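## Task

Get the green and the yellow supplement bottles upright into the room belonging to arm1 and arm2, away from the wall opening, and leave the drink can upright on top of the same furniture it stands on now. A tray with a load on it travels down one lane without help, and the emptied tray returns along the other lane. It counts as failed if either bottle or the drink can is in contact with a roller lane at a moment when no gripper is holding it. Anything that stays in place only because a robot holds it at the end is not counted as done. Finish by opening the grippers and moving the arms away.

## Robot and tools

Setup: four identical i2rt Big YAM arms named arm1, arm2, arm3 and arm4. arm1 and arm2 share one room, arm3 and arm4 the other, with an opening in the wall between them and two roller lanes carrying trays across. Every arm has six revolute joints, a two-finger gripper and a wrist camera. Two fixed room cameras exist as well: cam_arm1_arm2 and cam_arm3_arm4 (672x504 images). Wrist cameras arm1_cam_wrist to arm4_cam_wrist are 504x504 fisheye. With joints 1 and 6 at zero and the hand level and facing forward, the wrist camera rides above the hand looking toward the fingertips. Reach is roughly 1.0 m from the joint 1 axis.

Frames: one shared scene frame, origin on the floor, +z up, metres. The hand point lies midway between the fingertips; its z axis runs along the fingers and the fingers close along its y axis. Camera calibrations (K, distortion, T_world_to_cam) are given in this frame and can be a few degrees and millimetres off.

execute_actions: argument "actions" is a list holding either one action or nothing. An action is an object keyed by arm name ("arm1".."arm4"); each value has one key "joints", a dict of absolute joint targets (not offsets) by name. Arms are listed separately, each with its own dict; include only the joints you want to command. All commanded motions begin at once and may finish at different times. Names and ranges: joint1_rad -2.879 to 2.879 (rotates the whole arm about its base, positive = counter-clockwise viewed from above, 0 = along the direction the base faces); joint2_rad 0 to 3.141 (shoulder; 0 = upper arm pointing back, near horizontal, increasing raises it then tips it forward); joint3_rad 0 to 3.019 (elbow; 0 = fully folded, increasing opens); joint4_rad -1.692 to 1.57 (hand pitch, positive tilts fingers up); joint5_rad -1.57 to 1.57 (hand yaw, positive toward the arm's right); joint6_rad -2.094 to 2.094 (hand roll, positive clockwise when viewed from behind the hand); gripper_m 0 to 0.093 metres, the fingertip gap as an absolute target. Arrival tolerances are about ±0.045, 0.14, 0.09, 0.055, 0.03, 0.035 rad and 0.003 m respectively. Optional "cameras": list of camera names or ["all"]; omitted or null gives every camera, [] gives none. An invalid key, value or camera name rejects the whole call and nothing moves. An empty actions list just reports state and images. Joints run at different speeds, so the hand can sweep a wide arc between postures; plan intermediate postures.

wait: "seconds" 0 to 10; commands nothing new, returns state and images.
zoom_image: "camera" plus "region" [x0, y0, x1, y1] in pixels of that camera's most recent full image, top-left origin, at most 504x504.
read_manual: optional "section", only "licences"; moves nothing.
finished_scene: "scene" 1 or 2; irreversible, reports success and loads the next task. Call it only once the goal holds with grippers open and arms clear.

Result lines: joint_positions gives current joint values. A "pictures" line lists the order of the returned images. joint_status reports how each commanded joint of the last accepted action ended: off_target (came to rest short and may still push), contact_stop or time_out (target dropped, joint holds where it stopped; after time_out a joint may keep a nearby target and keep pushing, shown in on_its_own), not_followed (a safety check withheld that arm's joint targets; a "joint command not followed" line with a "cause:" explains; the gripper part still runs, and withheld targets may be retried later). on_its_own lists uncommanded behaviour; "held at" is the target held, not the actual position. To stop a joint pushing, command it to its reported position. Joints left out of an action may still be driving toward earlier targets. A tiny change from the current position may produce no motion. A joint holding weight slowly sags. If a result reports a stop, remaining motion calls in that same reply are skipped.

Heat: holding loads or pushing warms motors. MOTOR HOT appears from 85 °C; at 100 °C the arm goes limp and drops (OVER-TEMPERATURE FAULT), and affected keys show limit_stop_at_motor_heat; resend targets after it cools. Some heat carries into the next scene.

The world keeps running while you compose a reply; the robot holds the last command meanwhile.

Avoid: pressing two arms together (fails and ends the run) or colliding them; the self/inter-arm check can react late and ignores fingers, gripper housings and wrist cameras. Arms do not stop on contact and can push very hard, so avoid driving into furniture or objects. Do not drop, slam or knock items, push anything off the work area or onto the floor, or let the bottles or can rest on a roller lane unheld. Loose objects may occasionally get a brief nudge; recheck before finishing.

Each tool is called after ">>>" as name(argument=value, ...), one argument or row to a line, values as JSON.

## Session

>>> execute_actions(
  actions=[],
  cameras=["cam_arm1_arm2","cam_arm3_arm4","arm2_cam_wrist"],
)

Scene clock: 0.00 s.
Motor temperatures (°C, as the motors report them): arm1=[18 20 22 17 18 19] | arm2=[18 20 21 21 19 19] | arm3=[18 21 19 19 20 21] | arm4=[18 21 20 19 19 21]
arm1.joint_positions: joint1_rad=+0.475 joint2_rad=+0.611 joint3_rad=+1.674 joint4_rad=-1.542 joint5_rad=-0.003 joint6_rad=+0.284 gripper_m=+0.095
arm1.joint_status: not commanded
arm1.hand: x=-1.2299 y=-0.4563 z=+1.5392 quat_wxyz=(-0.206, +0.650, -0.556, -0.476) (m; scene frame)
arm2.joint_positions: joint1_rad=+0.423 joint2_rad=+0.575 joint3_rad=+1.348 joint4_rad=-1.233 joint5_rad=-0.004 joint6_rad=+0.130 gripper_m=+0.094
arm2.joint_status: not commanded
arm2.hand: x=-1.5431 y=+0.2375 z=+1.4971 quat_wxyz=(-0.504, +0.144, -0.838, -0.155) (m; scene frame)
arm3.joint_positions: joint1_rad=+0.718 joint2_rad=+0.430 joint3_rad=+1.471 joint4_rad=-1.588 joint5_rad=+0.299 joint6_rad=-0.272 gripper_m=+0.094
arm3.joint_status: not commanded
arm3.hand: x=+1.1365 y=-0.4910 z=+1.4788 quat_wxyz=(-0.369, +0.804, -0.317, -0.343) (m; scene frame)
arm4.joint_positions: joint1_rad=+0.541 joint2_rad=+0.410 joint3_rad=+1.615 joint4_rad=-1.560 joint5_rad=-0.170 joint6_rad=+0.771 gripper_m=+0.095
arm4.joint_status: not commanded
arm4.hand: x=+1.7174 y=+0.0762 z=+1.5679 quat_wxyz=(+0.401, +0.814, -0.054, -0.418) (m; scene frame)
pictures: arm2_cam_wrist, cam_arm1_arm2, cam_arm3_arm4
camera_calibration (this result's frames):
arm2_cam_wrist: T_world_to_cam=[[0.39522, -0.910034, -0.125054, 1.01439], [-0.839825, -0.302815, -0.450553, -0.550961], [0.37215, 0.283091, -0.883948, 1.95566], [0, 0, 0, 1]] pos_world=[-1.59142, 0.202656, 1.60732]
Images, in order (width x height): arm2_cam_wrist 504x504, cam_arm1_arm2 672x504, cam_arm3_arm4 672x504.

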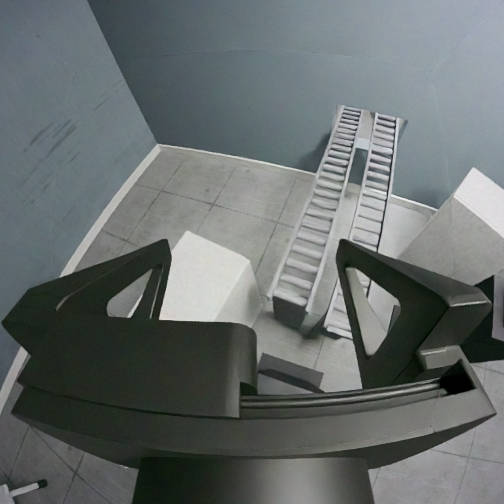

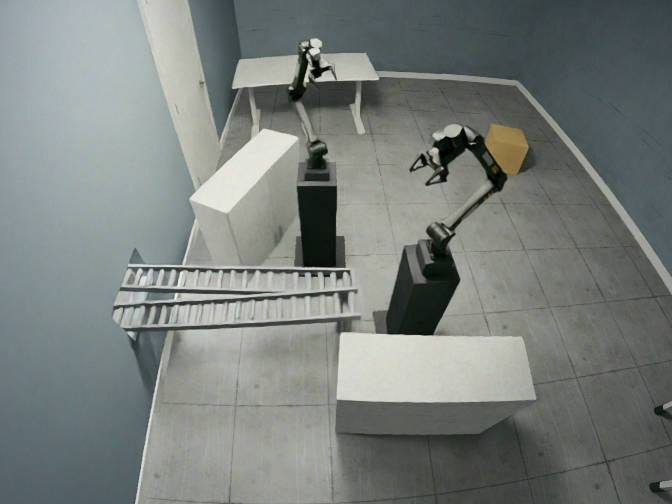

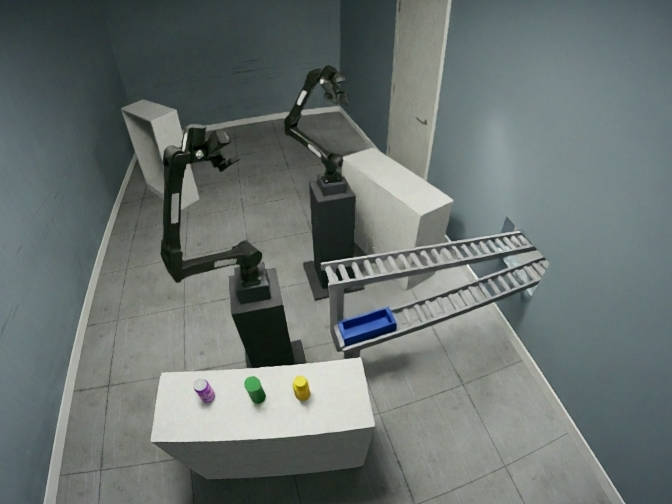

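>>> execute_actions(
  actions=[
    {"arm4":{"joints":{"joint1_rad":-0.3,"joint2_rad":2.3,"joint3_rad":1.39,"joint4_rad":-0.66,"joint5_rad":0,"joint6_rad":-0.33}}},
  ],
  cameras=["arm4_cam_wrist"],
)

Scene clock: 2.80 s.
Motor temperatures (°C, as the motors report them): arm1=[18 20 23 17 18 19] | arm2=[18 20 22 21 19 19] | arm3=[18 21 19 19 20 21] | arm4=[18 22 20 19 19 21]
arm1.joint_positions: joint1_rad=+0.475 joint2_rad=+0.611 joint3_rad=+1.674 joint4_rad=-1.542 joint5_rad=-0.003 joint6_rad=+0.284 gripper_m=+0.095
arm1.joint_status: not commanded
arm1.hand: x=-1.2299 y=-0.4563 z=+1.5392 quat_wxyz=(-0.206, +0.650, -0.556, -0.476) (m; scene frame)
arm2.joint_positions: joint1_rad=+0.423 joint2_rad=+0.575 joint3_rad=+1.348 joint4_rad=-1.233 joint5_rad=-0.004 joint6_rad=+0.130 gripper_m=+0.094
arm2.joint_status: not commanded
arm2.hand: x=-1.5431 y=+0.2375 z=+1.4971 quat_wxyz=(-0.504, +0.144, -0.838, -0.155) (m; scene frame)
arm3.joint_positions: joint1_rad=+0.718 joint2_rad=+0.430 joint3_rad=+1.471 joint4_rad=-1.588 joint5_rad=+0.299 joint6_rad=-0.272 gripper_m=+0.094
arm3.joint_status: not commanded
arm3.hand: x=+1.1365 y=-0.4910 z=+1.4788 quat_wxyz=(-0.369, +0.804, -0.317, -0.343) (m; scene frame)
arm4.joint_positions: joint1_rad=-0.308 joint2_rad=+2.307 joint3_rad=+1.381 joint4_rad=-0.666 joint5_rad=-0.001 joint6_rad=-0.317 gripper_m=+0.095
arm4.joint_status: all done
arm4.hand: x=+1.2313 y=+0.3080 z=+0.7702 quat_wxyz=(+0.007, +1.000, -0.007, +0.005) (m; scene frame)
pictures: arm4_cam_wrist
camera_calibration (this result's frames):
arm4_cam_wrist: T_world_to_cam=[[0.00836498, 0.999852, -0.0150036, -0.307571], [0.799317, 0.00232981, 0.600905, -1.44523], [0.600852, -0.0170192, -0.799179, 0.00846134], [0, 0, 0, 1]] pos_world=[1.15268, 0.311037, 0.870591]
Images, in order (width x height): arm4_cam_wrist 504x504.

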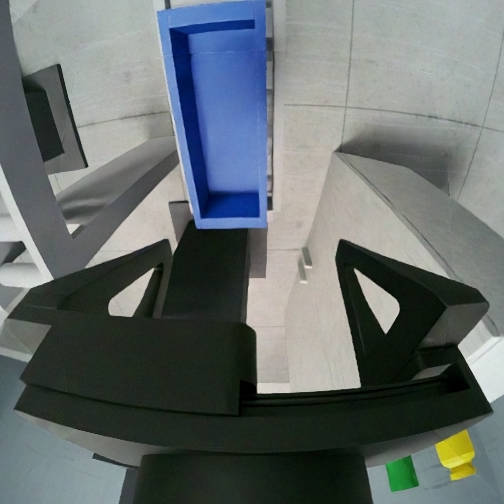

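>>> execute_actions(
  actions=[
    {"arm4":{"joints":{"joint2_rad":2.79,"joint3_rad":1.87,"joint4_rad":-0.63,"gripper_m":0.05}}},
  ],
  cameras=["arm4_cam_wrist"],
)

>>> execute_actions(
  actions=[
    {"arm4":{"joints":{"gripper_m":0}}},
  ],
  cameras=[],
)

>>> execute_actions(
  actions=[
    {"arm4":{"joints":{"joint2_rad":2.15,"joint3_rad":1.8,"joint4_rad":-1.2}}},
  ],
  cameras=[],
)

>>> execute_actions(
  actions=[
    {"arm4":{"joints":{"joint1_rad":0.12,"joint6_rad":0.09}}},
  ],
  cameras=["arm4_cam_wrist","cam_arm3_arm4"],
)

Scene clock: 5.50 s.
Motor temperatures (°C, as the motors report them): arm1=[18 20 23 17 18 19] | arm2=[18 20 22 21 19 19] | arm3=[18 21 19 19 20 21] | arm4=[18 22 21 19 19 21]
arm1.joint_positions: joint1_rad=+0.475 joint2_rad=+0.611 joint3_rad=+1.674 joint4_rad=-1.542 joint5_rad=-0.003 joint6_rad=+0.284 gripper_m=+0.095
arm1.joint_status: not commanded
arm1.hand: x=-1.2299 y=-0.4563 z=+1.5392 quat_wxyz=(-0.206, +0.650, -0.556, -0.476) (m; scene frame)
arm2.joint_positions: joint1_rad=+0.423 joint2_rad=+0.575 joint3_rad=+1.348 joint4_rad=-1.233 joint5_rad=-0.004 joint6_rad=+0.130 gripper_m=+0.094
arm2.joint_status: not commanded
arm2.hand: x=-1.5431 y=+0.2375 z=+1.4971 quat_wxyz=(-0.504, +0.144, -0.838, -0.155) (m; scene frame)
arm3.joint_positions: joint1_rad=+0.718 joint2_rad=+0.430 joint3_rad=+1.471 joint4_rad=-1.588 joint5_rad=+0.299 joint6_rad=-0.272 gripper_m=+0.094
arm3.joint_status: not commanded
arm3.hand: x=+1.1365 y=-0.4910 z=+1.4788 quat_wxyz=(-0.369, +0.804, -0.317, -0.343) (m; scene frame)
arm4.joint_positions: joint1_rad=-0.308 joint2_rad=+2.801 joint3_rad=+1.842 joint4_rad=-0.631 joint5_rad=-0.001 joint6_rad=-0.318 gripper_m=+0.050
arm4.joint_status: all done
arm4.hand: x=+1.1678 y=+0.3279 z=+0.5905 quat_wxyz=(+0.007, +1.000, -0.006, +0.004) (m; scene frame)
pictures: arm4_cam_wrist
camera_calibration (this result's frames):
arm4_cam_wrist: T_world_to_cam=[[0.0075955, 0.999866, -0.0145261, -0.329084], [0.800188, 0.00263449, 0.599744, -1.28698], [0.599702, -0.016179, -0.80006, -0.0950548], [0, 0, 0, 1]] pos_world=[1.08933, 0.330892, 0.691031]
Images, in order (width x height): arm4_cam_wrist 504x504.

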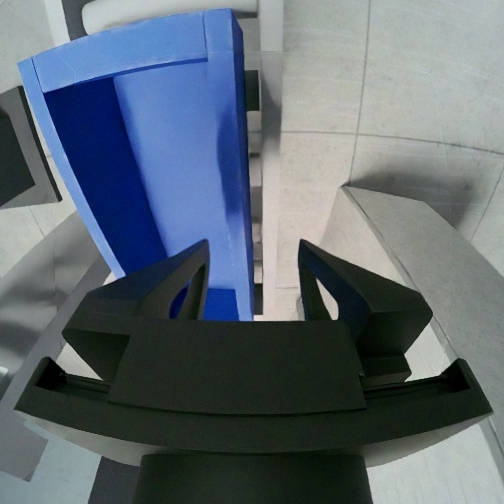

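Scene clock: 6.10 s.
Motor temperatures (°C, as the motors report them): arm1=[18 20 23 17 18 19] | arm2=[18 20 23 21 19 19] | arm3=[18 21 20 19 20 21] | arm4=[18 22 21 19 19 21]
arm1.joint_positions: joint1_rad=+0.475 joint2_rad=+0.611 joint3_rad=+1.674 joint4_rad=-1.542 joint5_rad=-0.003 joint6_rad=+0.284 gripper_m=+0.095
arm1.joint_status: not commanded
arm1.hand: x=-1.2299 y=-0.4563 z=+1.5392 quat_wxyz=(-0.206, +0.650, -0.556, -0.476) (m; scene frame)
arm2.joint_positions: joint1_rad=+0.423 joint2_rad=+0.575 joint3_rad=+1.348 joint4_rad=-1.233 joint5_rad=-0.004 joint6_rad=+0.130 gripper_m=+0.094
arm2.joint_status: not commanded
arm2.hand: x=-1.5431 y=+0.2375 z=+1.4971 quat_wxyz=(-0.504, +0.144, -0.838, -0.155) (m; scene frame)
arm3.joint_positions: joint1_rad=+0.718 joint2_rad=+0.430 joint3_rad=+1.471 joint4_rad=-1.588 joint5_rad=+0.299 joint6_rad=-0.272 gripper_m=+0.094
arm3.joint_status: not commanded
arm3.hand: x=+1.1365 y=-0.4910 z=+1.4788 quat_wxyz=(-0.369, +0.804, -0.317, -0.343) (m; scene frame)
arm4.joint_positions: joint1_rad=-0.308 joint2_rad=+2.801 joint3_rad=+1.842 joint4_rad=-0.631 joint5_rad=-0.001 joint6_rad=-0.318 gripper_m=+0.001
arm4.joint_status: all done
arm4.hand: x=+1.1678 y=+0.3279 z=+0.5905 quat_wxyz=(+0.007, +1.000, -0.006, +0.004) (m; scene frame)
pictures: none
No camera images: the call's "cameras" was empty. Leave "cameras" out to get every camera's image.

Scene clock: 7.87 s.
Motor temperatures (°C, as the motors report them): arm1=[18 20 23 17 18 19] | arm2=[18 20 23 21 19 19] | arm3=[18 21 20 19 20 21] | arm4=[18 22 21 19 19 21]
arm1.joint_positions: joint1_rad=+0.475 joint2_rad=+0.611 joint3_rad=+1.674 joint4_rad=-1.542 joint5_rad=-0.003 joint6_rad=+0.284 gripper_m=+0.095
arm1.joint_status: not commanded
arm1.hand: x=-1.2299 y=-0.4563 z=+1.5392 quat_wxyz=(-0.206, +0.650, -0.556, -0.476) (m; scene frame)
arm2.joint_positions: joint1_rad=+0.423 joint2_rad=+0.575 joint3_rad=+1.348 joint4_rad=-1.233 joint5_rad=-0.004 joint6_rad=+0.130 gripper_m=+0.094
arm2.joint_status: not commanded
arm2.hand: x=-1.5431 y=+0.2375 z=+1.4971 quat_wxyz=(-0.504, +0.144, -0.838, -0.155) (m; scene frame)
arm3.joint_positions: joint1_rad=+0.718 joint2_rad=+0.430 joint3_rad=+1.471 joint4_rad=-1.588 joint5_rad=+0.299 joint6_rad=-0.272 gripper_m=+0.094
arm3.joint_status: not commanded
arm3.hand: x=+1.1365 y=-0.4910 z=+1.4788 quat_wxyz=(-0.369, +0.804, -0.317, -0.343) (m; scene frame)
arm4.joint_positions: joint1_rad=-0.308 joint2_rad=+2.152 joint3_rad=+1.799 joint4_rad=-1.193 joint5_rad=-0.001 joint6_rad=-0.318 gripper_m=+0.001
arm4.joint_status: all done
arm4.hand: x=+1.1391 y=+0.3419 z=+0.9883 quat_wxyz=(+0.000, +1.000, -0.006, -0.017) (m; scene frame)
pictures: none
No camera images: the call's "cameras" was empty. Leave "cameras" out to get every camera's image.

Scene clock: 9.40 s.
Motor temperatures (°C, as the motors report them): arm1=[18 20 23 17 18 19] | arm2=[18 20 23 21 19 19] | arm3=[18 21 20 19 20 21] | arm4=[18 23 21 19 19 21]
arm1.joint_positions: joint1_rad=+0.475 joint2_rad=+0.611 joint3_rad=+1.674 joint4_rad=-1.542 joint5_rad=-0.003 joint6_rad=+0.284 gripper_m=+0.095
arm1.joint_status: not commanded
arm1.hand: x=-1.2299 y=-0.4563 z=+1.5392 quat_wxyz=(-0.206, +0.650, -0.556, -0.476) (m; scene frame)
arm2.joint_positions: joint1_rad=+0.423 joint2_rad=+0.575 joint3_rad=+1.348 joint4_rad=-1.233 joint5_rad=-0.004 joint6_rad=+0.130 gripper_m=+0.094
arm2.joint_status: not commanded
arm2.hand: x=-1.5431 y=+0.2375 z=+1.4971 quat_wxyz=(-0.504, +0.144, -0.838, -0.155) (m; scene frame)
arm3.joint_positions: joint1_rad=+0.718 joint2_rad=+0.430 joint3_rad=+1.471 joint4_rad=-1.588 joint5_rad=+0.299 joint6_rad=-0.272 gripper_m=+0.094
arm3.joint_status: not commanded
arm3.hand: x=+1.1365 y=-0.4910 z=+1.4788 quat_wxyz=(-0.369, +0.804, -0.317, -0.343) (m; scene frame)
arm4.joint_positions: joint1_rad=+0.114 joint2_rad=+2.152 joint3_rad=+1.799 joint4_rad=-1.193 joint5_rad=-0.001 joint6_rad=+0.077 gripper_m=+0.001
arm4.joint_status: all done
arm4.hand: x=+1.1064 y=+0.0712 z=+0.9904 quat_wxyz=(+0.005, +1.000, +0.007, -0.017) (m; scene frame)
pictures: arm4_cam_wrist, cam_arm3_arm4
camera_calibration (this result's frames):
arm4_cam_wrist: T_world_to_cam=[[-0.0192354, 0.99976, -0.0105095, -0.0403679], [0.824711, 0.0218082, 0.565134, -1.47122], [0.565227, 0.00220332, -0.824932, 0.319013], [0, 0, 0, 1]] pos_world=[1.03224, 0.0717399, 1.09417]
Images, in order (width x height): arm4_cam_wrist 504x504, cam_arm3_arm4 672x504.

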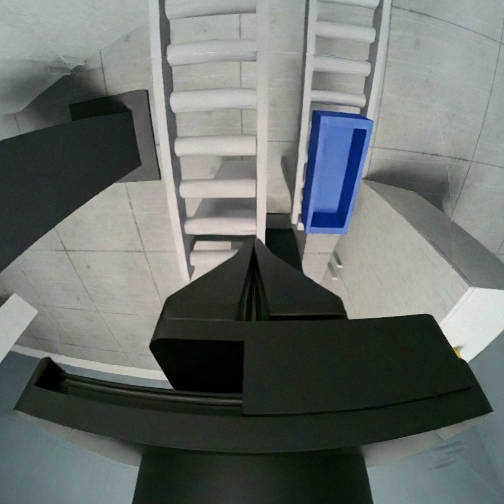

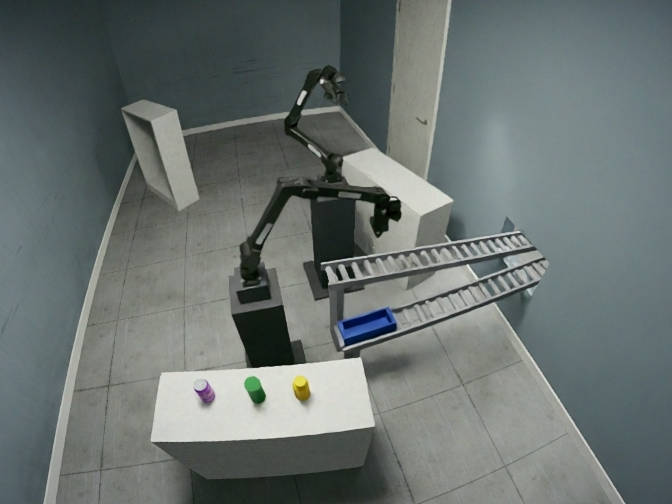

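>>> execute_actions(
  actions=[
    {"arm4":{"joints":{"joint1_rad":-0.285,"joint6_rad":-0.32,"gripper_m":0.05}}},
  ],
  cameras=[],
)

>>> execute_actions(
  actions=[
    {"arm4":{"joints":{"joint2_rad":2.87,"joint3_rad":1.88,"joint4_rad":-0.56}}},
  ],
  cameras=["arm4_cam_wrist"],
)

>>> execute_actions(
  actions=[
    {"arm4":{"joints":{"gripper_m":0}}},
  ],
  cameras=[],
)

Scene clock: 11.30 s.
Motor temperatures (°C, as the motors report them): arm1=[18 20 24 17 18 19] | arm2=[18 20 23 21 19 19] | arm3=[18 21 20 19 20 21] | arm4=[18 23 21 19 19 21]
arm1.joint_positions: joint1_rad=+0.475 joint2_rad=+0.611 joint3_rad=+1.674 joint4_rad=-1.542 joint5_rad=-0.003 joint6_rad=+0.284 gripper_m=+0.095
arm1.joint_status: not commanded
arm1.hand: x=-1.2299 y=-0.4563 z=+1.5392 quat_wxyz=(-0.206, +0.650, -0.556, -0.476) (m; scene frame)
arm2.joint_positions: joint1_rad=+0.423 joint2_rad=+0.575 joint3_rad=+1.348 joint4_rad=-1.233 joint5_rad=-0.004 joint6_rad=+0.130 gripper_m=+0.094
arm2.joint_status: not commanded
arm2.hand: x=-1.5431 y=+0.2375 z=+1.4971 quat_wxyz=(-0.504, +0.144, -0.838, -0.155) (m; scene frame)
arm3.joint_positions: joint1_rad=+0.718 joint2_rad=+0.430 joint3_rad=+1.471 joint4_rad=-1.588 joint5_rad=+0.299 joint6_rad=-0.272 gripper_m=+0.094
arm3.joint_status: not commanded
arm3.hand: x=+1.1365 y=-0.4910 z=+1.4788 quat_wxyz=(-0.369, +0.804, -0.317, -0.343) (m; scene frame)
arm4.joint_positions: joint1_rad=-0.277 joint2_rad=+2.152 joint3_rad=+1.799 joint4_rad=-1.193 joint5_rad=+0.001 joint6_rad=-0.308 gripper_m=+0.050
arm4.joint_status: all done
arm4.hand: x=+1.1329 y=+0.3231 z=+0.9885 quat_wxyz=(-0.001, +1.000, +0.004, -0.017) (m; scene frame)
pictures: none
No camera images: the call's "cameras" was empty. Leave "cameras" out to get every camera's image.

Scene clock: 13.17 s.
Motor temperatures (°C, as the motors report them): arm1=[18 20 24 17 18 19] | arm2=[18 20 24 21 19 19] | arm3=[18 21 20 19 20 21] | arm4=[18 23 22 19 19 21]
arm1.joint_positions: joint1_rad=+0.475 joint2_rad=+0.611 joint3_rad=+1.674 joint4_rad=-1.542 joint5_rad=-0.003 joint6_rad=+0.284 gripper_m=+0.095
arm1.joint_status: not commanded
arm1.hand: x=-1.2299 y=-0.4563 z=+1.5392 quat_wxyz=(-0.206, +0.650, -0.556, -0.476) (m; scene frame)
arm2.joint_positions: joint1_rad=+0.423 joint2_rad=+0.575 joint3_rad=+1.348 joint4_rad=-1.233 joint5_rad=-0.004 joint6_rad=+0.130 gripper_m=+0.094
arm2.joint_status: not commanded
arm2.hand: x=-1.5431 y=+0.2375 z=+1.4971 quat_wxyz=(-0.504, +0.144, -0.838, -0.155) (m; scene frame)
arm3.joint_positions: joint1_rad=+0.718 joint2_rad=+0.430 joint3_rad=+1.471 joint4_rad=-1.588 joint5_rad=+0.299 joint6_rad=-0.272 gripper_m=+0.094
arm3.joint_status: not commanded
arm3.hand: x=+1.1365 y=-0.4910 z=+1.4788 quat_wxyz=(-0.369, +0.804, -0.317, -0.343) (m; scene frame)
arm4.joint_positions: joint1_rad=-0.278 joint2_rad=+2.867 joint3_rad=+1.862 joint4_rad=-0.566 joint5_rad=+0.003 joint6_rad=-0.308 gripper_m=+0.050
arm4.joint_status: all done
arm4.hand: x=+1.1679 y=+0.3085 z=+0.5559 quat_wxyz=(+0.002, +1.000, +0.004, -0.005) (m; scene frame)
pictures: arm4_cam_wrist
camera_calibration (this result's frames):
arm4_cam_wrist: T_world_to_cam=[[-0.01337, 0.999899, -0.00473725, -0.291144], [0.810631, 0.0136127, 0.585399, -1.2738], [0.585404, 0.00398659, -0.810732, -0.106731], [0, 0, 0, 1]] pos_world=[1.09117, 0.30888, 0.657773]
Images, in order (width x height): arm4_cam_wrist 504x504.

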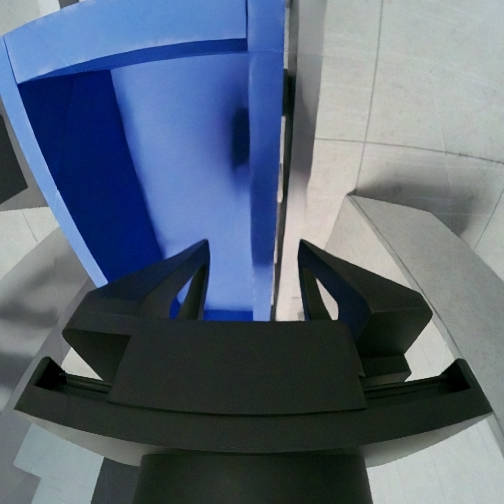

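Scene clock: 13.77 s.
Motor temperatures (°C, as the motors report them): arm1=[18 20 24 17 18 19] | arm2=[18 20 24 21 19 19] | arm3=[18 21 20 19 20 21] | arm4=[18 23 22 19 19 21]
arm1.joint_positions: joint1_rad=+0.475 joint2_rad=+0.611 joint3_rad=+1.674 joint4_rad=-1.542 joint5_rad=-0.003 joint6_rad=+0.284 gripper_m=+0.095
arm1.joint_status: not commanded
arm1.hand: x=-1.2299 y=-0.4563 z=+1.5392 quat_wxyz=(-0.206, +0.650, -0.556, -0.476) (m; scene frame)
arm2.joint_positions: joint1_rad=+0.423 joint2_rad=+0.575 joint3_rad=+1.348 joint4_rad=-1.233 joint5_rad=-0.004 joint6_rad=+0.130 gripper_m=+0.094
arm2.joint_status: not commanded
arm2.hand: x=-1.5431 y=+0.2375 z=+1.4971 quat_wxyz=(-0.504, +0.144, -0.838, -0.155) (m; scene frame)
arm3.joint_positions: joint1_rad=+0.718 joint2_rad=+0.430 joint3_rad=+1.471 joint4_rad=-1.588 joint5_rad=+0.299 joint6_rad=-0.272 gripper_m=+0.094
arm3.joint_status: not commanded
arm3.hand: x=+1.1365 y=-0.4910 z=+1.4788 quat_wxyz=(-0.369, +0.804, -0.317, -0.343) (m; scene frame)
arm4.joint_positions: joint1_rad=-0.278 joint2_rad=+2.867 joint3_rad=+1.862 joint4_rad=-0.565 joint5_rad=+0.003 joint6_rad=-0.310 gripper_m=+0.011
arm4.joint_status: gripper_m off_target (ended at +0.011, target +0.000)
arm4.hand: x=+1.1678 y=+0.3089 z=+0.5559 quat_wxyz=(+0.002, +1.000, +0.005, -0.005) (m; scene frame)
pictures: none
No camera images: the call's "cameras" was empty. Leave "cameras" out to get every camera's image.

>>> execute_actions(
  actions=[
    {"arm4":{"joints":{"joint2_rad":2.15,"joint3_rad":1.8,"joint4_rad":-1.2}}},
  ],
  cameras=[],
)

>>> execute_actions(
  actions=[
    {"arm4":{"joints":{"joint1_rad":0.12,"joint6_rad":0.09}}},
  ],
  cameras=[],
)

>>> execute_actions(
  actions=[
    {"arm4":{"joints":{"joint2_rad":2.42,"joint3_rad":1.7,"joint4_rad":-0.85}}},
  ],
  cameras=["cam_arm3_arm4","arm4_cam_wrist"],
)

Scene clock: 17.00 s.
Motor temperatures (°C, as the motors report them): arm1=[18 20 24 17 18 19] | arm2=[18 20 24 21 19 19] | arm3=[18 21 21 19 20 21] | arm4=[18 23 22 19 19 21]
arm1.joint_positions: joint1_rad=+0.475 joint2_rad=+0.611 joint3_rad=+1.674 joint4_rad=-1.542 joint5_rad=-0.003 joint6_rad=+0.284 gripper_m=+0.095
arm1.joint_status: not commanded
arm1.hand: x=-1.2299 y=-0.4563 z=+1.5392 quat_wxyz=(-0.206, +0.650, -0.556, -0.476) (m; scene frame)
arm2.joint_positions: joint1_rad=+0.423 joint2_rad=+0.575 joint3_rad=+1.348 joint4_rad=-1.233 joint5_rad=-0.004 joint6_rad=+0.130 gripper_m=+0.094
arm2.joint_status: not commanded
arm2.hand: x=-1.5431 y=+0.2375 z=+1.4971 quat_wxyz=(-0.504, +0.144, -0.838, -0.155) (m; scene frame)
arm3.joint_positions: joint1_rad=+0.718 joint2_rad=+0.430 joint3_rad=+1.471 joint4_rad=-1.588 joint5_rad=+0.299 joint6_rad=-0.272 gripper_m=+0.094
arm3.joint_status: not commanded
arm3.hand: x=+1.1365 y=-0.4910 z=+1.4788 quat_wxyz=(-0.369, +0.804, -0.317, -0.343) (m; scene frame)
arm4.joint_positions: joint1_rad=-0.278 joint2_rad=+2.169 joint3_rad=+1.788 joint4_rad=-1.193 joint5_rad=+0.002 joint6_rad=-0.313 gripper_m=+0.011
arm4.joint_status: all done
arm4.hand: x=+1.1385 y=+0.3219 z=+0.9740 quat_wxyz=(+0.003, +1.000, +0.006, -0.004) (m; scene frame)
pictures: none
No camera images: the call's "cameras" was empty. Leave "cameras" out to get every camera's image.

Scene clock: 18.60 s.
Motor temperatures (°C, as the motors report them): arm1=[18 20 24 17 18 19] | arm2=[18 20 24 21 19 19] | arm3=[18 21 21 20 20 21] | arm4=[18 24 22 19 19 21]
arm1.joint_positions: joint1_rad=+0.475 joint2_rad=+0.611 joint3_rad=+1.674 joint4_rad=-1.542 joint5_rad=-0.003 joint6_rad=+0.284 gripper_m=+0.095
arm1.joint_status: not commanded
arm1.hand: x=-1.2299 y=-0.4563 z=+1.5392 quat_wxyz=(-0.206, +0.650, -0.556, -0.476) (m; scene frame)
arm2.joint_positions: joint1_rad=+0.423 joint2_rad=+0.575 joint3_rad=+1.348 joint4_rad=-1.233 joint5_rad=-0.004 joint6_rad=+0.130 gripper_m=+0.094
arm2.joint_status: not commanded
arm2.hand: x=-1.5431 y=+0.2375 z=+1.4971 quat_wxyz=(-0.504, +0.144, -0.838, -0.155) (m; scene frame)
arm3.joint_positions: joint1_rad=+0.718 joint2_rad=+0.430 joint3_rad=+1.471 joint4_rad=-1.588 joint5_rad=+0.299 joint6_rad=-0.272 gripper_m=+0.094
arm3.joint_status: not commanded
arm3.hand: x=+1.1365 y=-0.4910 z=+1.4788 quat_wxyz=(-0.369, +0.804, -0.317, -0.343) (m; scene frame)
arm4.joint_positions: joint1_rad=+0.110 joint2_rad=+2.169 joint3_rad=+1.788 joint4_rad=-1.193 joint5_rad=+0.004 joint6_rad=+0.077 gripper_m=+0.011
arm4.joint_status: all done
arm4.hand: x=+1.1117 y=+0.0745 z=+0.9759 quat_wxyz=(+0.001, +1.000, +0.005, -0.004) (m; scene frame)
pictures: none
No camera images: the call's "cameras" was empty. Leave "cameras" out to get every camera's image.

Scene clock: 19.67 s.
Motor temperatures (°C, as the motors report them): arm1=[18 20 24 17 18 19] | arm2=[18 20 24 21 19 19] | arm3=[18 21 21 20 20 21] | arm4=[18 24 22 19 19 21]
arm1.joint_positions: joint1_rad=+0.475 joint2_rad=+0.611 joint3_rad=+1.674 joint4_rad=-1.542 joint5_rad=-0.003 joint6_rad=+0.284 gripper_m=+0.095
arm1.joint_status: not commanded
arm1.hand: x=-1.2299 y=-0.4563 z=+1.5392 quat_wxyz=(-0.206, +0.650, -0.556, -0.476) (m; scene frame)
arm2.joint_positions: joint1_rad=+0.423 joint2_rad=+0.575 joint3_rad=+1.348 joint4_rad=-1.233 joint5_rad=-0.004 joint6_rad=+0.130 gripper_m=+0.094
arm2.joint_status: not commanded
arm2.hand: x=-1.5431 y=+0.2375 z=+1.4971 quat_wxyz=(-0.504, +0.144, -0.838, -0.155) (m; scene frame)
arm3.joint_positions: joint1_rad=+0.718 joint2_rad=+0.430 joint3_rad=+1.471 joint4_rad=-1.588 joint5_rad=+0.299 joint6_rad=-0.272 gripper_m=+0.094
arm3.joint_status: not commanded
arm3.hand: x=+1.1365 y=-0.4910 z=+1.4788 quat_wxyz=(-0.369, +0.804, -0.317, -0.343) (m; scene frame)
arm4.joint_positions: joint1_rad=+0.111 joint2_rad=+2.418 joint3_rad=+1.704 joint4_rad=-0.869 joint5_rad=+0.006 joint6_rad=+0.082 gripper_m=+0.011
arm4.joint_status: all done
arm4.hand: x=+1.1186 y=+0.0739 z=+0.7928 quat_wxyz=(+0.000, +1.000, +0.003, +0.001) (m; scene frame)
pictures: arm4_cam_wrist, cam_arm3_arm4
camera_calibration (this result's frames):
arm4_cam_wrist: T_world_to_cam=[[-0.0118634, 0.999929, -0.000664356, -0.0610215], [0.80403, 0.00993418, 0.594506, -1.36895], [0.594471, 0.0065187, -0.804091, 0.0995277], [0, 0, 0, 1]] pos_world=[1.04078, 0.0739677, 0.893837]
Images, in order (width x height): arm4_cam_wrist 504x504, cam_arm3_arm4 672x504.

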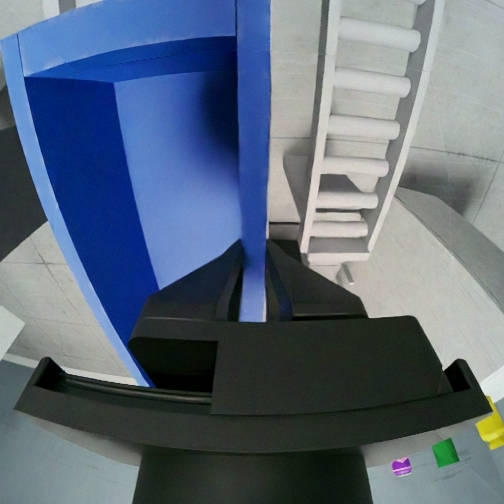

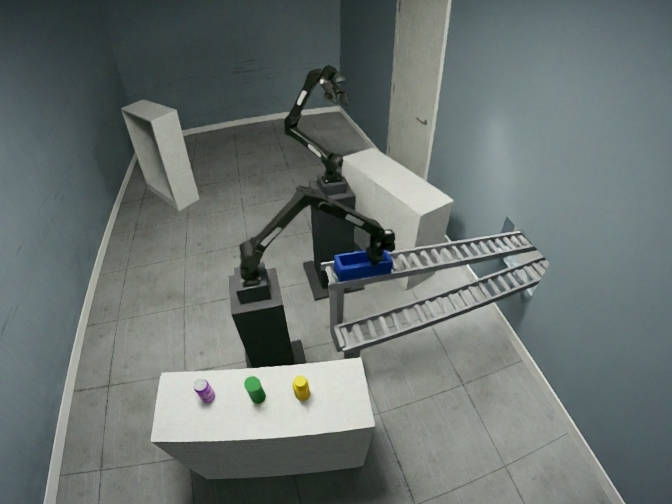

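>>> execute_actions(
  actions=[
    {"arm4":{"joints":{"gripper_m":0.09}}},
  ],
  cameras=[],
)

>>> execute_actions(
  actions=[
    {"arm4":{"joints":{"joint2_rad":1.9,"joint3_rad":1.53,"joint4_rad":-1.2}}},
  ],
  cameras=[],
)

>>> execute_actions(
  actions=[
    {"arm4":{"joints":{"joint1_rad":-1.3,"joint6_rad":0}},"arm3":{"joints":{"joint1_rad":0.4,"joint2_rad":2.2,"joint3_rad":1.98,"joint4_rad":-1.3,"joint5_rad":0.4,"joint6_rad":0,"gripper_m":0}}},
  ],
  cameras=["cam_arm3_arm4","arm4_cam_wrist","arm3_cam_wrist"],
)

Scene clock: 20.80 s.
Motor temperatures (°C, as the motors report them): arm1=[18 20 24 17 18 19] | arm2=[18 20 24 21 19 19] | arm3=[18 21 21 20 20 21] | arm4=[18 24 22 19 19 21]
arm1.joint_positions: joint1_rad=+0.475 joint2_rad=+0.611 joint3_rad=+1.674 joint4_rad=-1.542 joint5_rad=-0.003 joint6_rad=+0.284 gripper_m=+0.095
arm1.joint_status: not commanded
arm1.hand: x=-1.2299 y=-0.4563 z=+1.5392 quat_wxyz=(-0.206, +0.650, -0.556, -0.476) (m; scene frame)
arm2.joint_positions: joint1_rad=+0.423 joint2_rad=+0.575 joint3_rad=+1.348 joint4_rad=-1.233 joint5_rad=-0.004 joint6_rad=+0.130 gripper_m=+0.094
arm2.joint_status: not commanded
arm2.hand: x=-1.5431 y=+0.2375 z=+1.4971 quat_wxyz=(-0.504, +0.144, -0.838, -0.155) (m; scene frame)
arm3.joint_positions: joint1_rad=+0.718 joint2_rad=+0.430 joint3_rad=+1.471 joint4_rad=-1.588 joint5_rad=+0.299 joint6_rad=-0.272 gripper_m=+0.094
arm3.joint_status: not commanded
arm3.hand: x=+1.1365 y=-0.4910 z=+1.4788 quat_wxyz=(-0.369, +0.804, -0.317, -0.343) (m; scene frame)
arm4.joint_positions: joint1_rad=+0.112 joint2_rad=+2.418 joint3_rad=+1.704 joint4_rad=-0.859 joint5_rad=+0.000 joint6_rad=+0.082 gripper_m=+0.090
arm4.joint_status: all done
arm4.hand: x=+1.1161 y=+0.0725 z=+0.7928 quat_wxyz=(+0.003, +1.000, +0.003, -0.005) (m; scene frame)
pictures: none
No camera images: the call's "cameras" was empty. Leave "cameras" out to get every camera's image.

Scene clock: 22.37 s.
Motor temperatures (°C, as the motors report them): arm1=[18 20 25 17 18 19] | arm2=[18 20 24 21 19 19] | arm3=[18 21 21 20 20 21] | arm4=[18 24 22 19 19 21]
arm1.joint_positions: joint1_rad=+0.475 joint2_rad=+0.611 joint3_rad=+1.674 joint4_rad=-1.542 joint5_rad=-0.003 joint6_rad=+0.284 gripper_m=+0.095
arm1.joint_status: not commanded
arm1.hand: x=-1.2299 y=-0.4563 z=+1.5392 quat_wxyz=(-0.206, +0.650, -0.556, -0.476) (m; scene frame)
arm2.joint_positions: joint1_rad=+0.423 joint2_rad=+0.575 joint3_rad=+1.348 joint4_rad=-1.233 joint5_rad=-0.004 joint6_rad=+0.130 gripper_m=+0.094
arm2.joint_status: not commanded
arm2.hand: x=-1.5431 y=+0.2375 z=+1.4971 quat_wxyz=(-0.504, +0.144, -0.838, -0.155) (m; scene frame)
arm3.joint_positions: joint1_rad=+0.718 joint2_rad=+0.430 joint3_rad=+1.471 joint4_rad=-1.588 joint5_rad=+0.299 joint6_rad=-0.272 gripper_m=+0.094
arm3.joint_status: not commanded
arm3.hand: x=+1.1365 y=-0.4910 z=+1.4788 quat_wxyz=(-0.369, +0.804, -0.317, -0.343) (m; scene frame)
arm4.joint_positions: joint1_rad=+0.112 joint2_rad=+1.897 joint3_rad=+1.518 joint4_rad=-1.193 joint5_rad=+0.000 joint6_rad=+0.082 gripper_m=+0.090
arm4.joint_status: all done
arm4.hand: x=+1.1952 y=+0.0810 z=+1.0380 quat_wxyz=(+0.003, +1.000, +0.003, -0.005) (m; scene frame)
pictures: none
No camera images: the call's "cameras" was empty. Leave "cameras" out to get every camera's image.

Scene clock: 24.23 s.
Motor temperatures (°C, as the motors report them): arm1=[18 20 25 17 18 19] | arm2=[18 20 25 21 19 19] | arm3=[18 22 21 20 20 22] | arm4=[18 24 22 19 19 21]
arm1.joint_positions: joint1_rad=+0.475 joint2_rad=+0.611 joint3_rad=+1.674 joint4_rad=-1.542 joint5_rad=-0.003 joint6_rad=+0.284 gripper_m=+0.095
arm1.joint_status: not commanded
arm1.hand: x=-1.2299 y=-0.4563 z=+1.5392 quat_wxyz=(-0.206, +0.650, -0.556, -0.476) (m; scene frame)
arm2.joint_positions: joint1_rad=+0.423 joint2_rad=+0.575 joint3_rad=+1.348 joint4_rad=-1.233 joint5_rad=-0.004 joint6_rad=+0.130 gripper_m=+0.094
arm2.joint_status: not commanded
arm2.hand: x=-1.5431 y=+0.2375 z=+1.4971 quat_wxyz=(-0.504, +0.144, -0.838, -0.155) (m; scene frame)
arm3.joint_positions: joint1_rad=+0.407 joint2_rad=+2.214 joint3_rad=+1.947 joint4_rad=-1.303 joint5_rad=+0.399 joint6_rad=-0.015 gripper_m=+0.001
arm3.joint_status: all done
arm3.hand: x=+0.9589 y=+0.0433 z=+0.9854 quat_wxyz=(-0.165, +0.823, -0.533, +0.107) (m; scene frame)
arm4.joint_positions: joint1_rad=-1.305 joint2_rad=+1.897 joint3_rad=+1.518 joint4_rad=-1.193 joint5_rad=+0.001 joint6_rad=+0.012 gripper_m=+0.090
arm4.joint_status: all done
arm4.hand: x=+1.6202 y=+0.6761 z=+1.0295 quat_wxyz=(+0.006, +0.784, -0.621, -0.001) (m; scene frame)
pictures: arm3_cam_wrist, arm4_cam_wrist, cam_arm3_arm4
camera_calibration (this result's frames):
arm3_cam_wrist: T_world_to_cam=[[0.840166, 0.384565, 0.382401, -1.20089], [0.122222, -0.821233, 0.557348, -0.628737], [0.528378, -0.421527, -0.736975, 0.360563], [0, 0, 0, 1]] pos_world=[0.895276, 0.0974664, 1.07537]
arm4_cam_wrist: T_world_to_cam=[[0.972124, 0.234163, -0.0119215, -1.72199], [0.194707, -0.777906, 0.597454, -0.402075], [0.130628, -0.583121, -0.801814, 1.13561], [0, 0, 0, 1]] pos_world=[1.60394, 0.752647, 1.13024]
Images, in order (width x height): arm3_cam_wrist 504x504, arm4_cam_wrist 504x504, cam_arm3_arm4 672x504.

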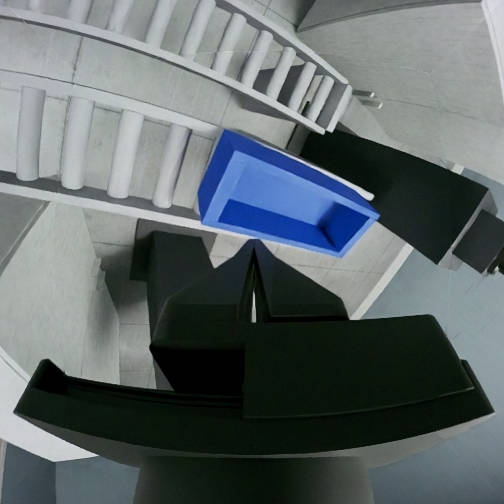

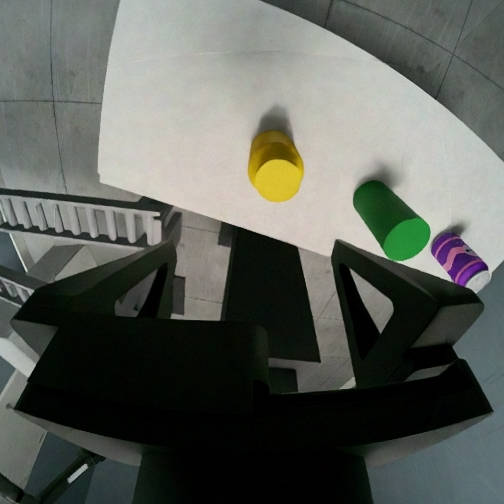

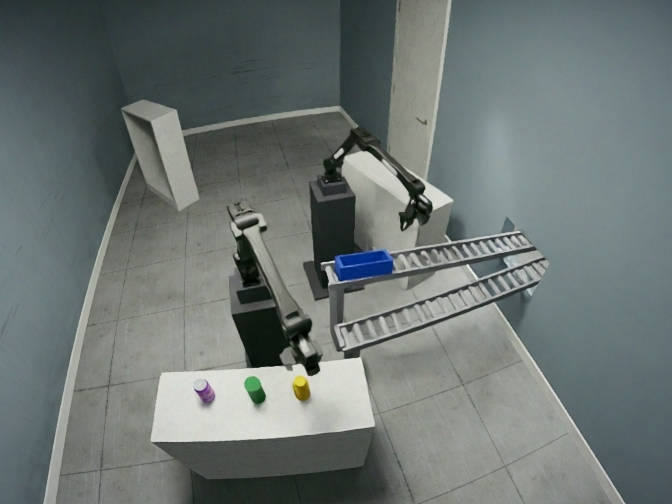

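>>> execute_actions(
  actions=[
    {"arm4":{"joints":{"joint1_rad":-1.345,"joint2_rad":2.15,"joint3_rad":1.4,"joint4_rad":-0.82}},"arm3":{"joints":{"joint1_rad":0.42,"joint2_rad":2.48,"joint3_rad":1.95,"joint4_rad":-1.03}}},
  ],
  cameras=["arm4_cam_wrist","arm3_cam_wrist"],
)

Scene clock: 26.33 s.
Motor temperatures (°C, as the motors report them): arm1=[18 20 25 17 18 19] | arm2=[18 20 25 21 19 19] | arm3=[18 22 22 20 20 22] | arm4=[18 24 22 19 19 21]
arm1.joint_positions: joint1_rad=+0.475 joint2_rad=+0.611 joint3_rad=+1.674 joint4_rad=-1.542 joint5_rad=-0.003 joint6_rad=+0.284 gripper_m=+0.095
arm1.joint_status: not commanded
arm1.hand: x=-1.2299 y=-0.4563 z=+1.5392 quat_wxyz=(-0.206, +0.650, -0.556, -0.476) (m; scene frame)
arm2.joint_positions: joint1_rad=+0.423 joint2_rad=+0.575 joint3_rad=+1.348 joint4_rad=-1.233 joint5_rad=-0.004 joint6_rad=+0.130 gripper_m=+0.094
arm2.joint_status: not commanded
arm2.hand: x=-1.5431 y=+0.2375 z=+1.4971 quat_wxyz=(-0.504, +0.144, -0.838, -0.155) (m; scene frame)
arm3.joint_positions: joint1_rad=+0.409 joint2_rad=+2.504 joint3_rad=+1.921 joint4_rad=-1.047 joint5_rad=+0.399 joint6_rad=-0.015 gripper_m=+0.001
arm3.joint_status: all done
arm3.hand: x=+0.9569 y=+0.0436 z=+0.7847 quat_wxyz=(-0.149, +0.826, -0.527, +0.131) (m; scene frame)
arm4.joint_positions: joint1_rad=-1.341 joint2_rad=+2.149 joint3_rad=+1.389 joint4_rad=-0.827 joint5_rad=+0.001 joint6_rad=+0.012 gripper_m=+0.090
arm4.joint_status: all done
arm4.hand: x=+1.6384 y=+0.6759 z=+0.8505 quat_wxyz=(+0.011, +0.773, -0.634, +0.004) (m; scene frame)
pictures: arm3_cam_wrist, arm4_cam_wrist
camera_calibration (this result's frames):
arm3_cam_wrist: T_world_to_cam=[[0.830737, 0.406283, 0.38054, -1.11307], [0.109295, -0.789343, 0.604146, -0.542132], [0.545831, -0.460295, -0.700141, 0.169881], [0, 0, 0, 1]] pos_world=[0.891197, 0.102491, 0.870035]
arm4_cam_wrist: T_world_to_cam=[[0.979742, 0.199902, -0.0120654, -1.73093], [0.165625, -0.774935, 0.609955, -0.2638], [0.112581, -0.599596, -0.792345, 1.02223], [0, 0, 0, 1]] pos_world=[1.62448, 0.754516, 0.949982]
Images, in order (width x height): arm3_cam_wrist 504x504, arm4_cam_wrist 504x504.

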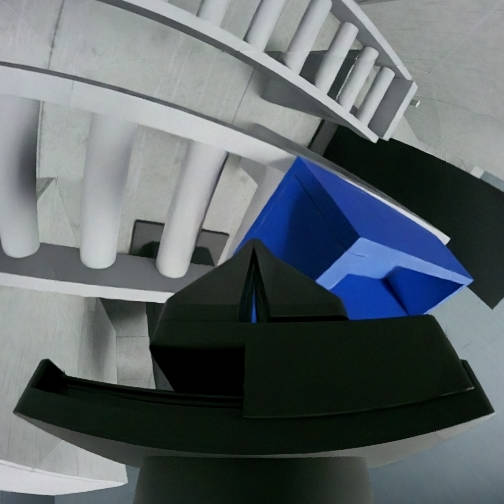

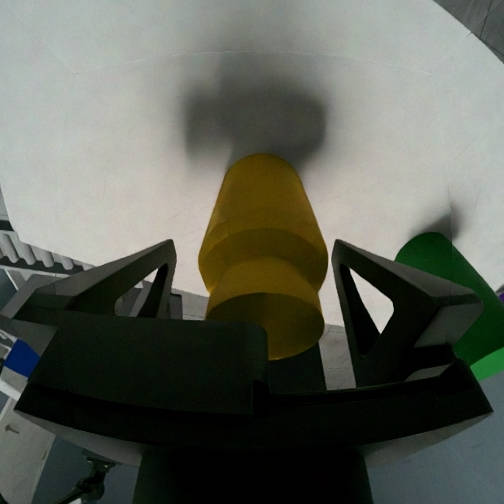

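>>> execute_actions(
  actions=[
    {"arm4":{"joints":{"gripper_m":0.05}}},
  ],
  cameras=[],
)

>>> execute_actions(
  actions=[
    {"arm4":{"joints":{"joint2_rad":1.9,"joint3_rad":1.6,"joint4_rad":-1.27}}},
  ],
  cameras=[],
)

>>> execute_actions(
  actions=[
    {"arm4":{"joints":{"joint1_rad":0.185,"joint6_rad":0.15,"joint2_rad":2.15,"joint3_rad":1.9,"joint4_rad":-1.32}}},
  ],
  cameras=[],
)

>>> execute_actions(
  actions=[
    {"arm4":{"joints":{"joint2_rad":2.4,"joint3_rad":1.85,"joint4_rad":-1.02}}},
  ],
  cameras=["cam_arm3_arm4","arm4_cam_wrist"],
)

Scene clock: 27.43 s.
Motor temperatures (°C, as the motors report them): arm1=[18 20 25 17 18 19] | arm2=[18 20 25 21 19 19] | arm3=[18 23 22 20 20 22] | arm4=[18 24 22 19 19 21]
arm1.joint_positions: joint1_rad=+0.475 joint2_rad=+0.611 joint3_rad=+1.674 joint4_rad=-1.542 joint5_rad=-0.003 joint6_rad=+0.284 gripper_m=+0.095
arm1.joint_status: not commanded
arm1.hand: x=-1.2299 y=-0.4563 z=+1.5392 quat_wxyz=(-0.206, +0.650, -0.556, -0.476) (m; scene frame)
arm2.joint_positions: joint1_rad=+0.423 joint2_rad=+0.575 joint3_rad=+1.348 joint4_rad=-1.233 joint5_rad=-0.004 joint6_rad=+0.130 gripper_m=+0.094
arm2.joint_status: not commanded
arm2.hand: x=-1.5431 y=+0.2375 z=+1.4971 quat_wxyz=(-0.504, +0.144, -0.838, -0.155) (m; scene frame)
arm3.joint_positions: joint1_rad=+0.409 joint2_rad=+2.504 joint3_rad=+1.921 joint4_rad=-1.047 joint5_rad=+0.399 joint6_rad=-0.015 gripper_m=+0.001
arm3.joint_status: not commanded
arm3.hand: x=+0.9569 y=+0.0436 z=+0.7847 quat_wxyz=(-0.149, +0.826, -0.527, +0.131) (m; scene frame)
arm4.joint_positions: joint1_rad=-1.341 joint2_rad=+2.149 joint3_rad=+1.389 joint4_rad=-0.827 joint5_rad=+0.001 joint6_rad=+0.011 gripper_m=+0.065
arm4.joint_status: gripper_m off_target (ended at +0.065, target +0.050)
arm4.hand: x=+1.6384 y=+0.6760 z=+0.8505 quat_wxyz=(+0.011, +0.773, -0.634, +0.004) (m; scene frame)
pictures: none
No camera images: the call's "cameras" was empty. Leave "cameras" out to get every camera's image.

Scene clock: 28.87 s.
Motor temperatures (°C, as the motors report them): arm1=[18 20 25 17 18 19] | arm2=[18 20 25 21 19 19] | arm3=[18 23 22 19 20 22] | arm4=[18 24 22 19 19 21]
arm1.joint_positions: joint1_rad=+0.475 joint2_rad=+0.611 joint3_rad=+1.674 joint4_rad=-1.542 joint5_rad=-0.003 joint6_rad=+0.284 gripper_m=+0.095
arm1.joint_status: not commanded
arm1.hand: x=-1.2299 y=-0.4563 z=+1.5392 quat_wxyz=(-0.206, +0.650, -0.556, -0.476) (m; scene frame)
arm2.joint_positions: joint1_rad=+0.423 joint2_rad=+0.575 joint3_rad=+1.348 joint4_rad=-1.233 joint5_rad=-0.004 joint6_rad=+0.130 gripper_m=+0.094
arm2.joint_status: not commanded
arm2.hand: x=-1.5431 y=+0.2375 z=+1.4971 quat_wxyz=(-0.504, +0.144, -0.838, -0.155) (m; scene frame)
arm3.joint_positions: joint1_rad=+0.409 joint2_rad=+2.504 joint3_rad=+1.921 joint4_rad=-1.047 joint5_rad=+0.399 joint6_rad=-0.015 gripper_m=+0.001
arm3.joint_status: not commanded
arm3.hand: x=+0.9569 y=+0.0436 z=+0.7847 quat_wxyz=(-0.149, +0.826, -0.527, +0.131) (m; scene frame)
arm4.joint_positions: joint1_rad=-1.341 joint2_rad=+1.912 joint3_rad=+1.587 joint4_rad=-1.263 joint5_rad=+0.001 joint6_rad=+0.011 gripper_m=+0.065
arm4.joint_status: all done
arm4.hand: x=+1.6381 y=+0.6887 z=+1.0455 quat_wxyz=(+0.011, +0.773, -0.634, +0.005) (m; scene frame)
pictures: none
No camera images: the call's "cameras" was empty. Leave "cameras" out to get every camera's image.

Scene clock: 30.73 s.
Motor temperatures (°C, as the motors report them): arm1=[18 20 25 17 18 19] | arm2=[18 20 25 21 19 19] | arm3=[18 24 22 19 20 22] | arm4=[18 24 23 19 19 21]
arm1.joint_positions: joint1_rad=+0.475 joint2_rad=+0.611 joint3_rad=+1.674 joint4_rad=-1.542 joint5_rad=-0.003 joint6_rad=+0.284 gripper_m=+0.095
arm1.joint_status: not commanded
arm1.hand: x=-1.2299 y=-0.4563 z=+1.5392 quat_wxyz=(-0.206, +0.650, -0.556, -0.476) (m; scene frame)
arm2.joint_positions: joint1_rad=+0.423 joint2_rad=+0.575 joint3_rad=+1.348 joint4_rad=-1.233 joint5_rad=-0.004 joint6_rad=+0.130 gripper_m=+0.094
arm2.joint_status: not commanded
arm2.hand: x=-1.5431 y=+0.2375 z=+1.4971 quat_wxyz=(-0.504, +0.144, -0.838, -0.155) (m; scene frame)
arm3.joint_positions: joint1_rad=+0.409 joint2_rad=+2.504 joint3_rad=+1.921 joint4_rad=-1.047 joint5_rad=+0.399 joint6_rad=-0.015 gripper_m=+0.001
arm3.joint_status: not commanded
arm3.hand: x=+0.9569 y=+0.0436 z=+0.7847 quat_wxyz=(-0.149, +0.826, -0.527, +0.131) (m; scene frame)
arm4.joint_positions: joint1_rad=+0.195 joint2_rad=+2.178 joint3_rad=+1.874 joint4_rad=-1.312 joint5_rad=-0.003 joint6_rad=+0.138 gripper_m=+0.065
arm4.joint_status: all done
arm4.hand: x=+1.1172 y=+0.0193 z=+1.0016 quat_wxyz=(+0.001, +1.000, +0.017, +0.017) (m; scene frame)
pictures: none
No camera images: the call's "cameras" was empty. Leave "cameras" out to get every camera's image.

Scene clock: 32.13 s.
Motor temperatures (°C, as the motors report them): arm1=[18 20 25 17 18 19] | arm2=[18 20 25 21 19 19] | arm3=[18 24 22 19 20 22] | arm4=[18 24 23 19 19 21]
arm1.joint_positions: joint1_rad=+0.475 joint2_rad=+0.611 joint3_rad=+1.674 joint4_rad=-1.542 joint5_rad=-0.003 joint6_rad=+0.284 gripper_m=+0.095
arm1.joint_status: not commanded
arm1.hand: x=-1.2299 y=-0.4563 z=+1.5392 quat_wxyz=(-0.206, +0.650, -0.556, -0.476) (m; scene frame)
arm2.joint_positions: joint1_rad=+0.423 joint2_rad=+0.575 joint3_rad=+1.348 joint4_rad=-1.233 joint5_rad=-0.004 joint6_rad=+0.130 gripper_m=+0.094
arm2.joint_status: not commanded
arm2.hand: x=-1.5431 y=+0.2375 z=+1.4971 quat_wxyz=(-0.504, +0.144, -0.838, -0.155) (m; scene frame)
arm3.joint_positions: joint1_rad=+0.409 joint2_rad=+2.504 joint3_rad=+1.921 joint4_rad=-1.047 joint5_rad=+0.399 joint6_rad=-0.015 gripper_m=+0.001
arm3.joint_status: not commanded
arm3.hand: x=+0.9569 y=+0.0436 z=+0.7847 quat_wxyz=(-0.149, +0.826, -0.527, +0.131) (m; scene frame)
arm4.joint_positions: joint1_rad=+0.195 joint2_rad=+2.421 joint3_rad=+1.825 joint4_rad=-1.026 joint5_rad=-0.003 joint6_rad=+0.138 gripper_m=+0.065
arm4.joint_status: all done
arm4.hand: x=+1.1078 y=+0.0169 z=+0.8284 quat_wxyz=(+0.000, +1.000, +0.017, +0.020) (m; scene frame)
pictures: arm4_cam_wrist, cam_arm3_arm4
camera_calibration (this result's frames):
arm4_cam_wrist: T_world_to_cam=[[-0.040031, 0.999194, -0.00288222, 0.0289848], [0.779531, 0.0330349, 0.625492, -1.37975], [0.625083, 0.0227923, -0.780225, 0.0810117], [0, 0, 0, 1]] pos_world=[1.02608, 0.014772, 0.926315]
Images, in order (width x height): arm4_cam_wrist 504x504, cam_arm3_arm4 672x504.

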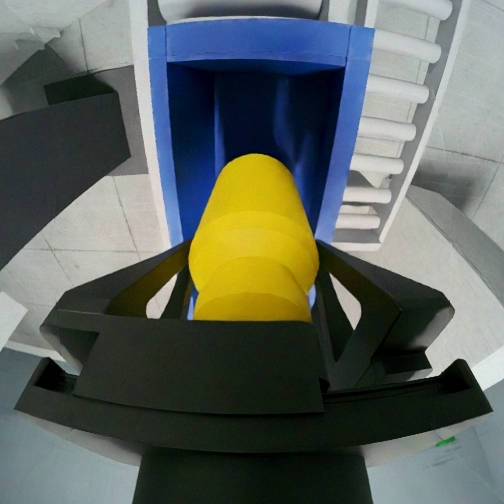

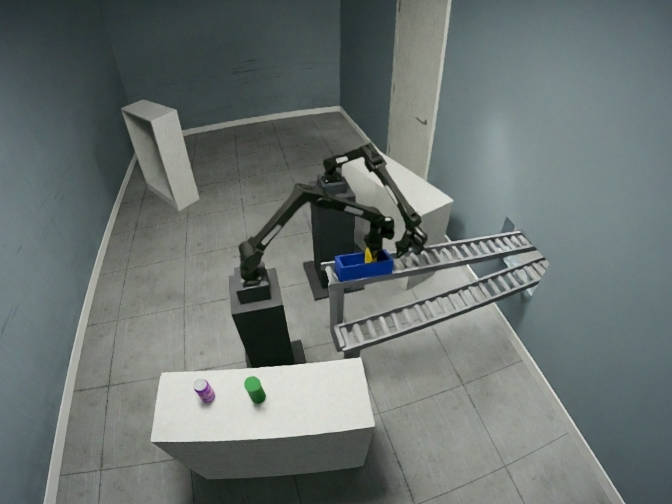

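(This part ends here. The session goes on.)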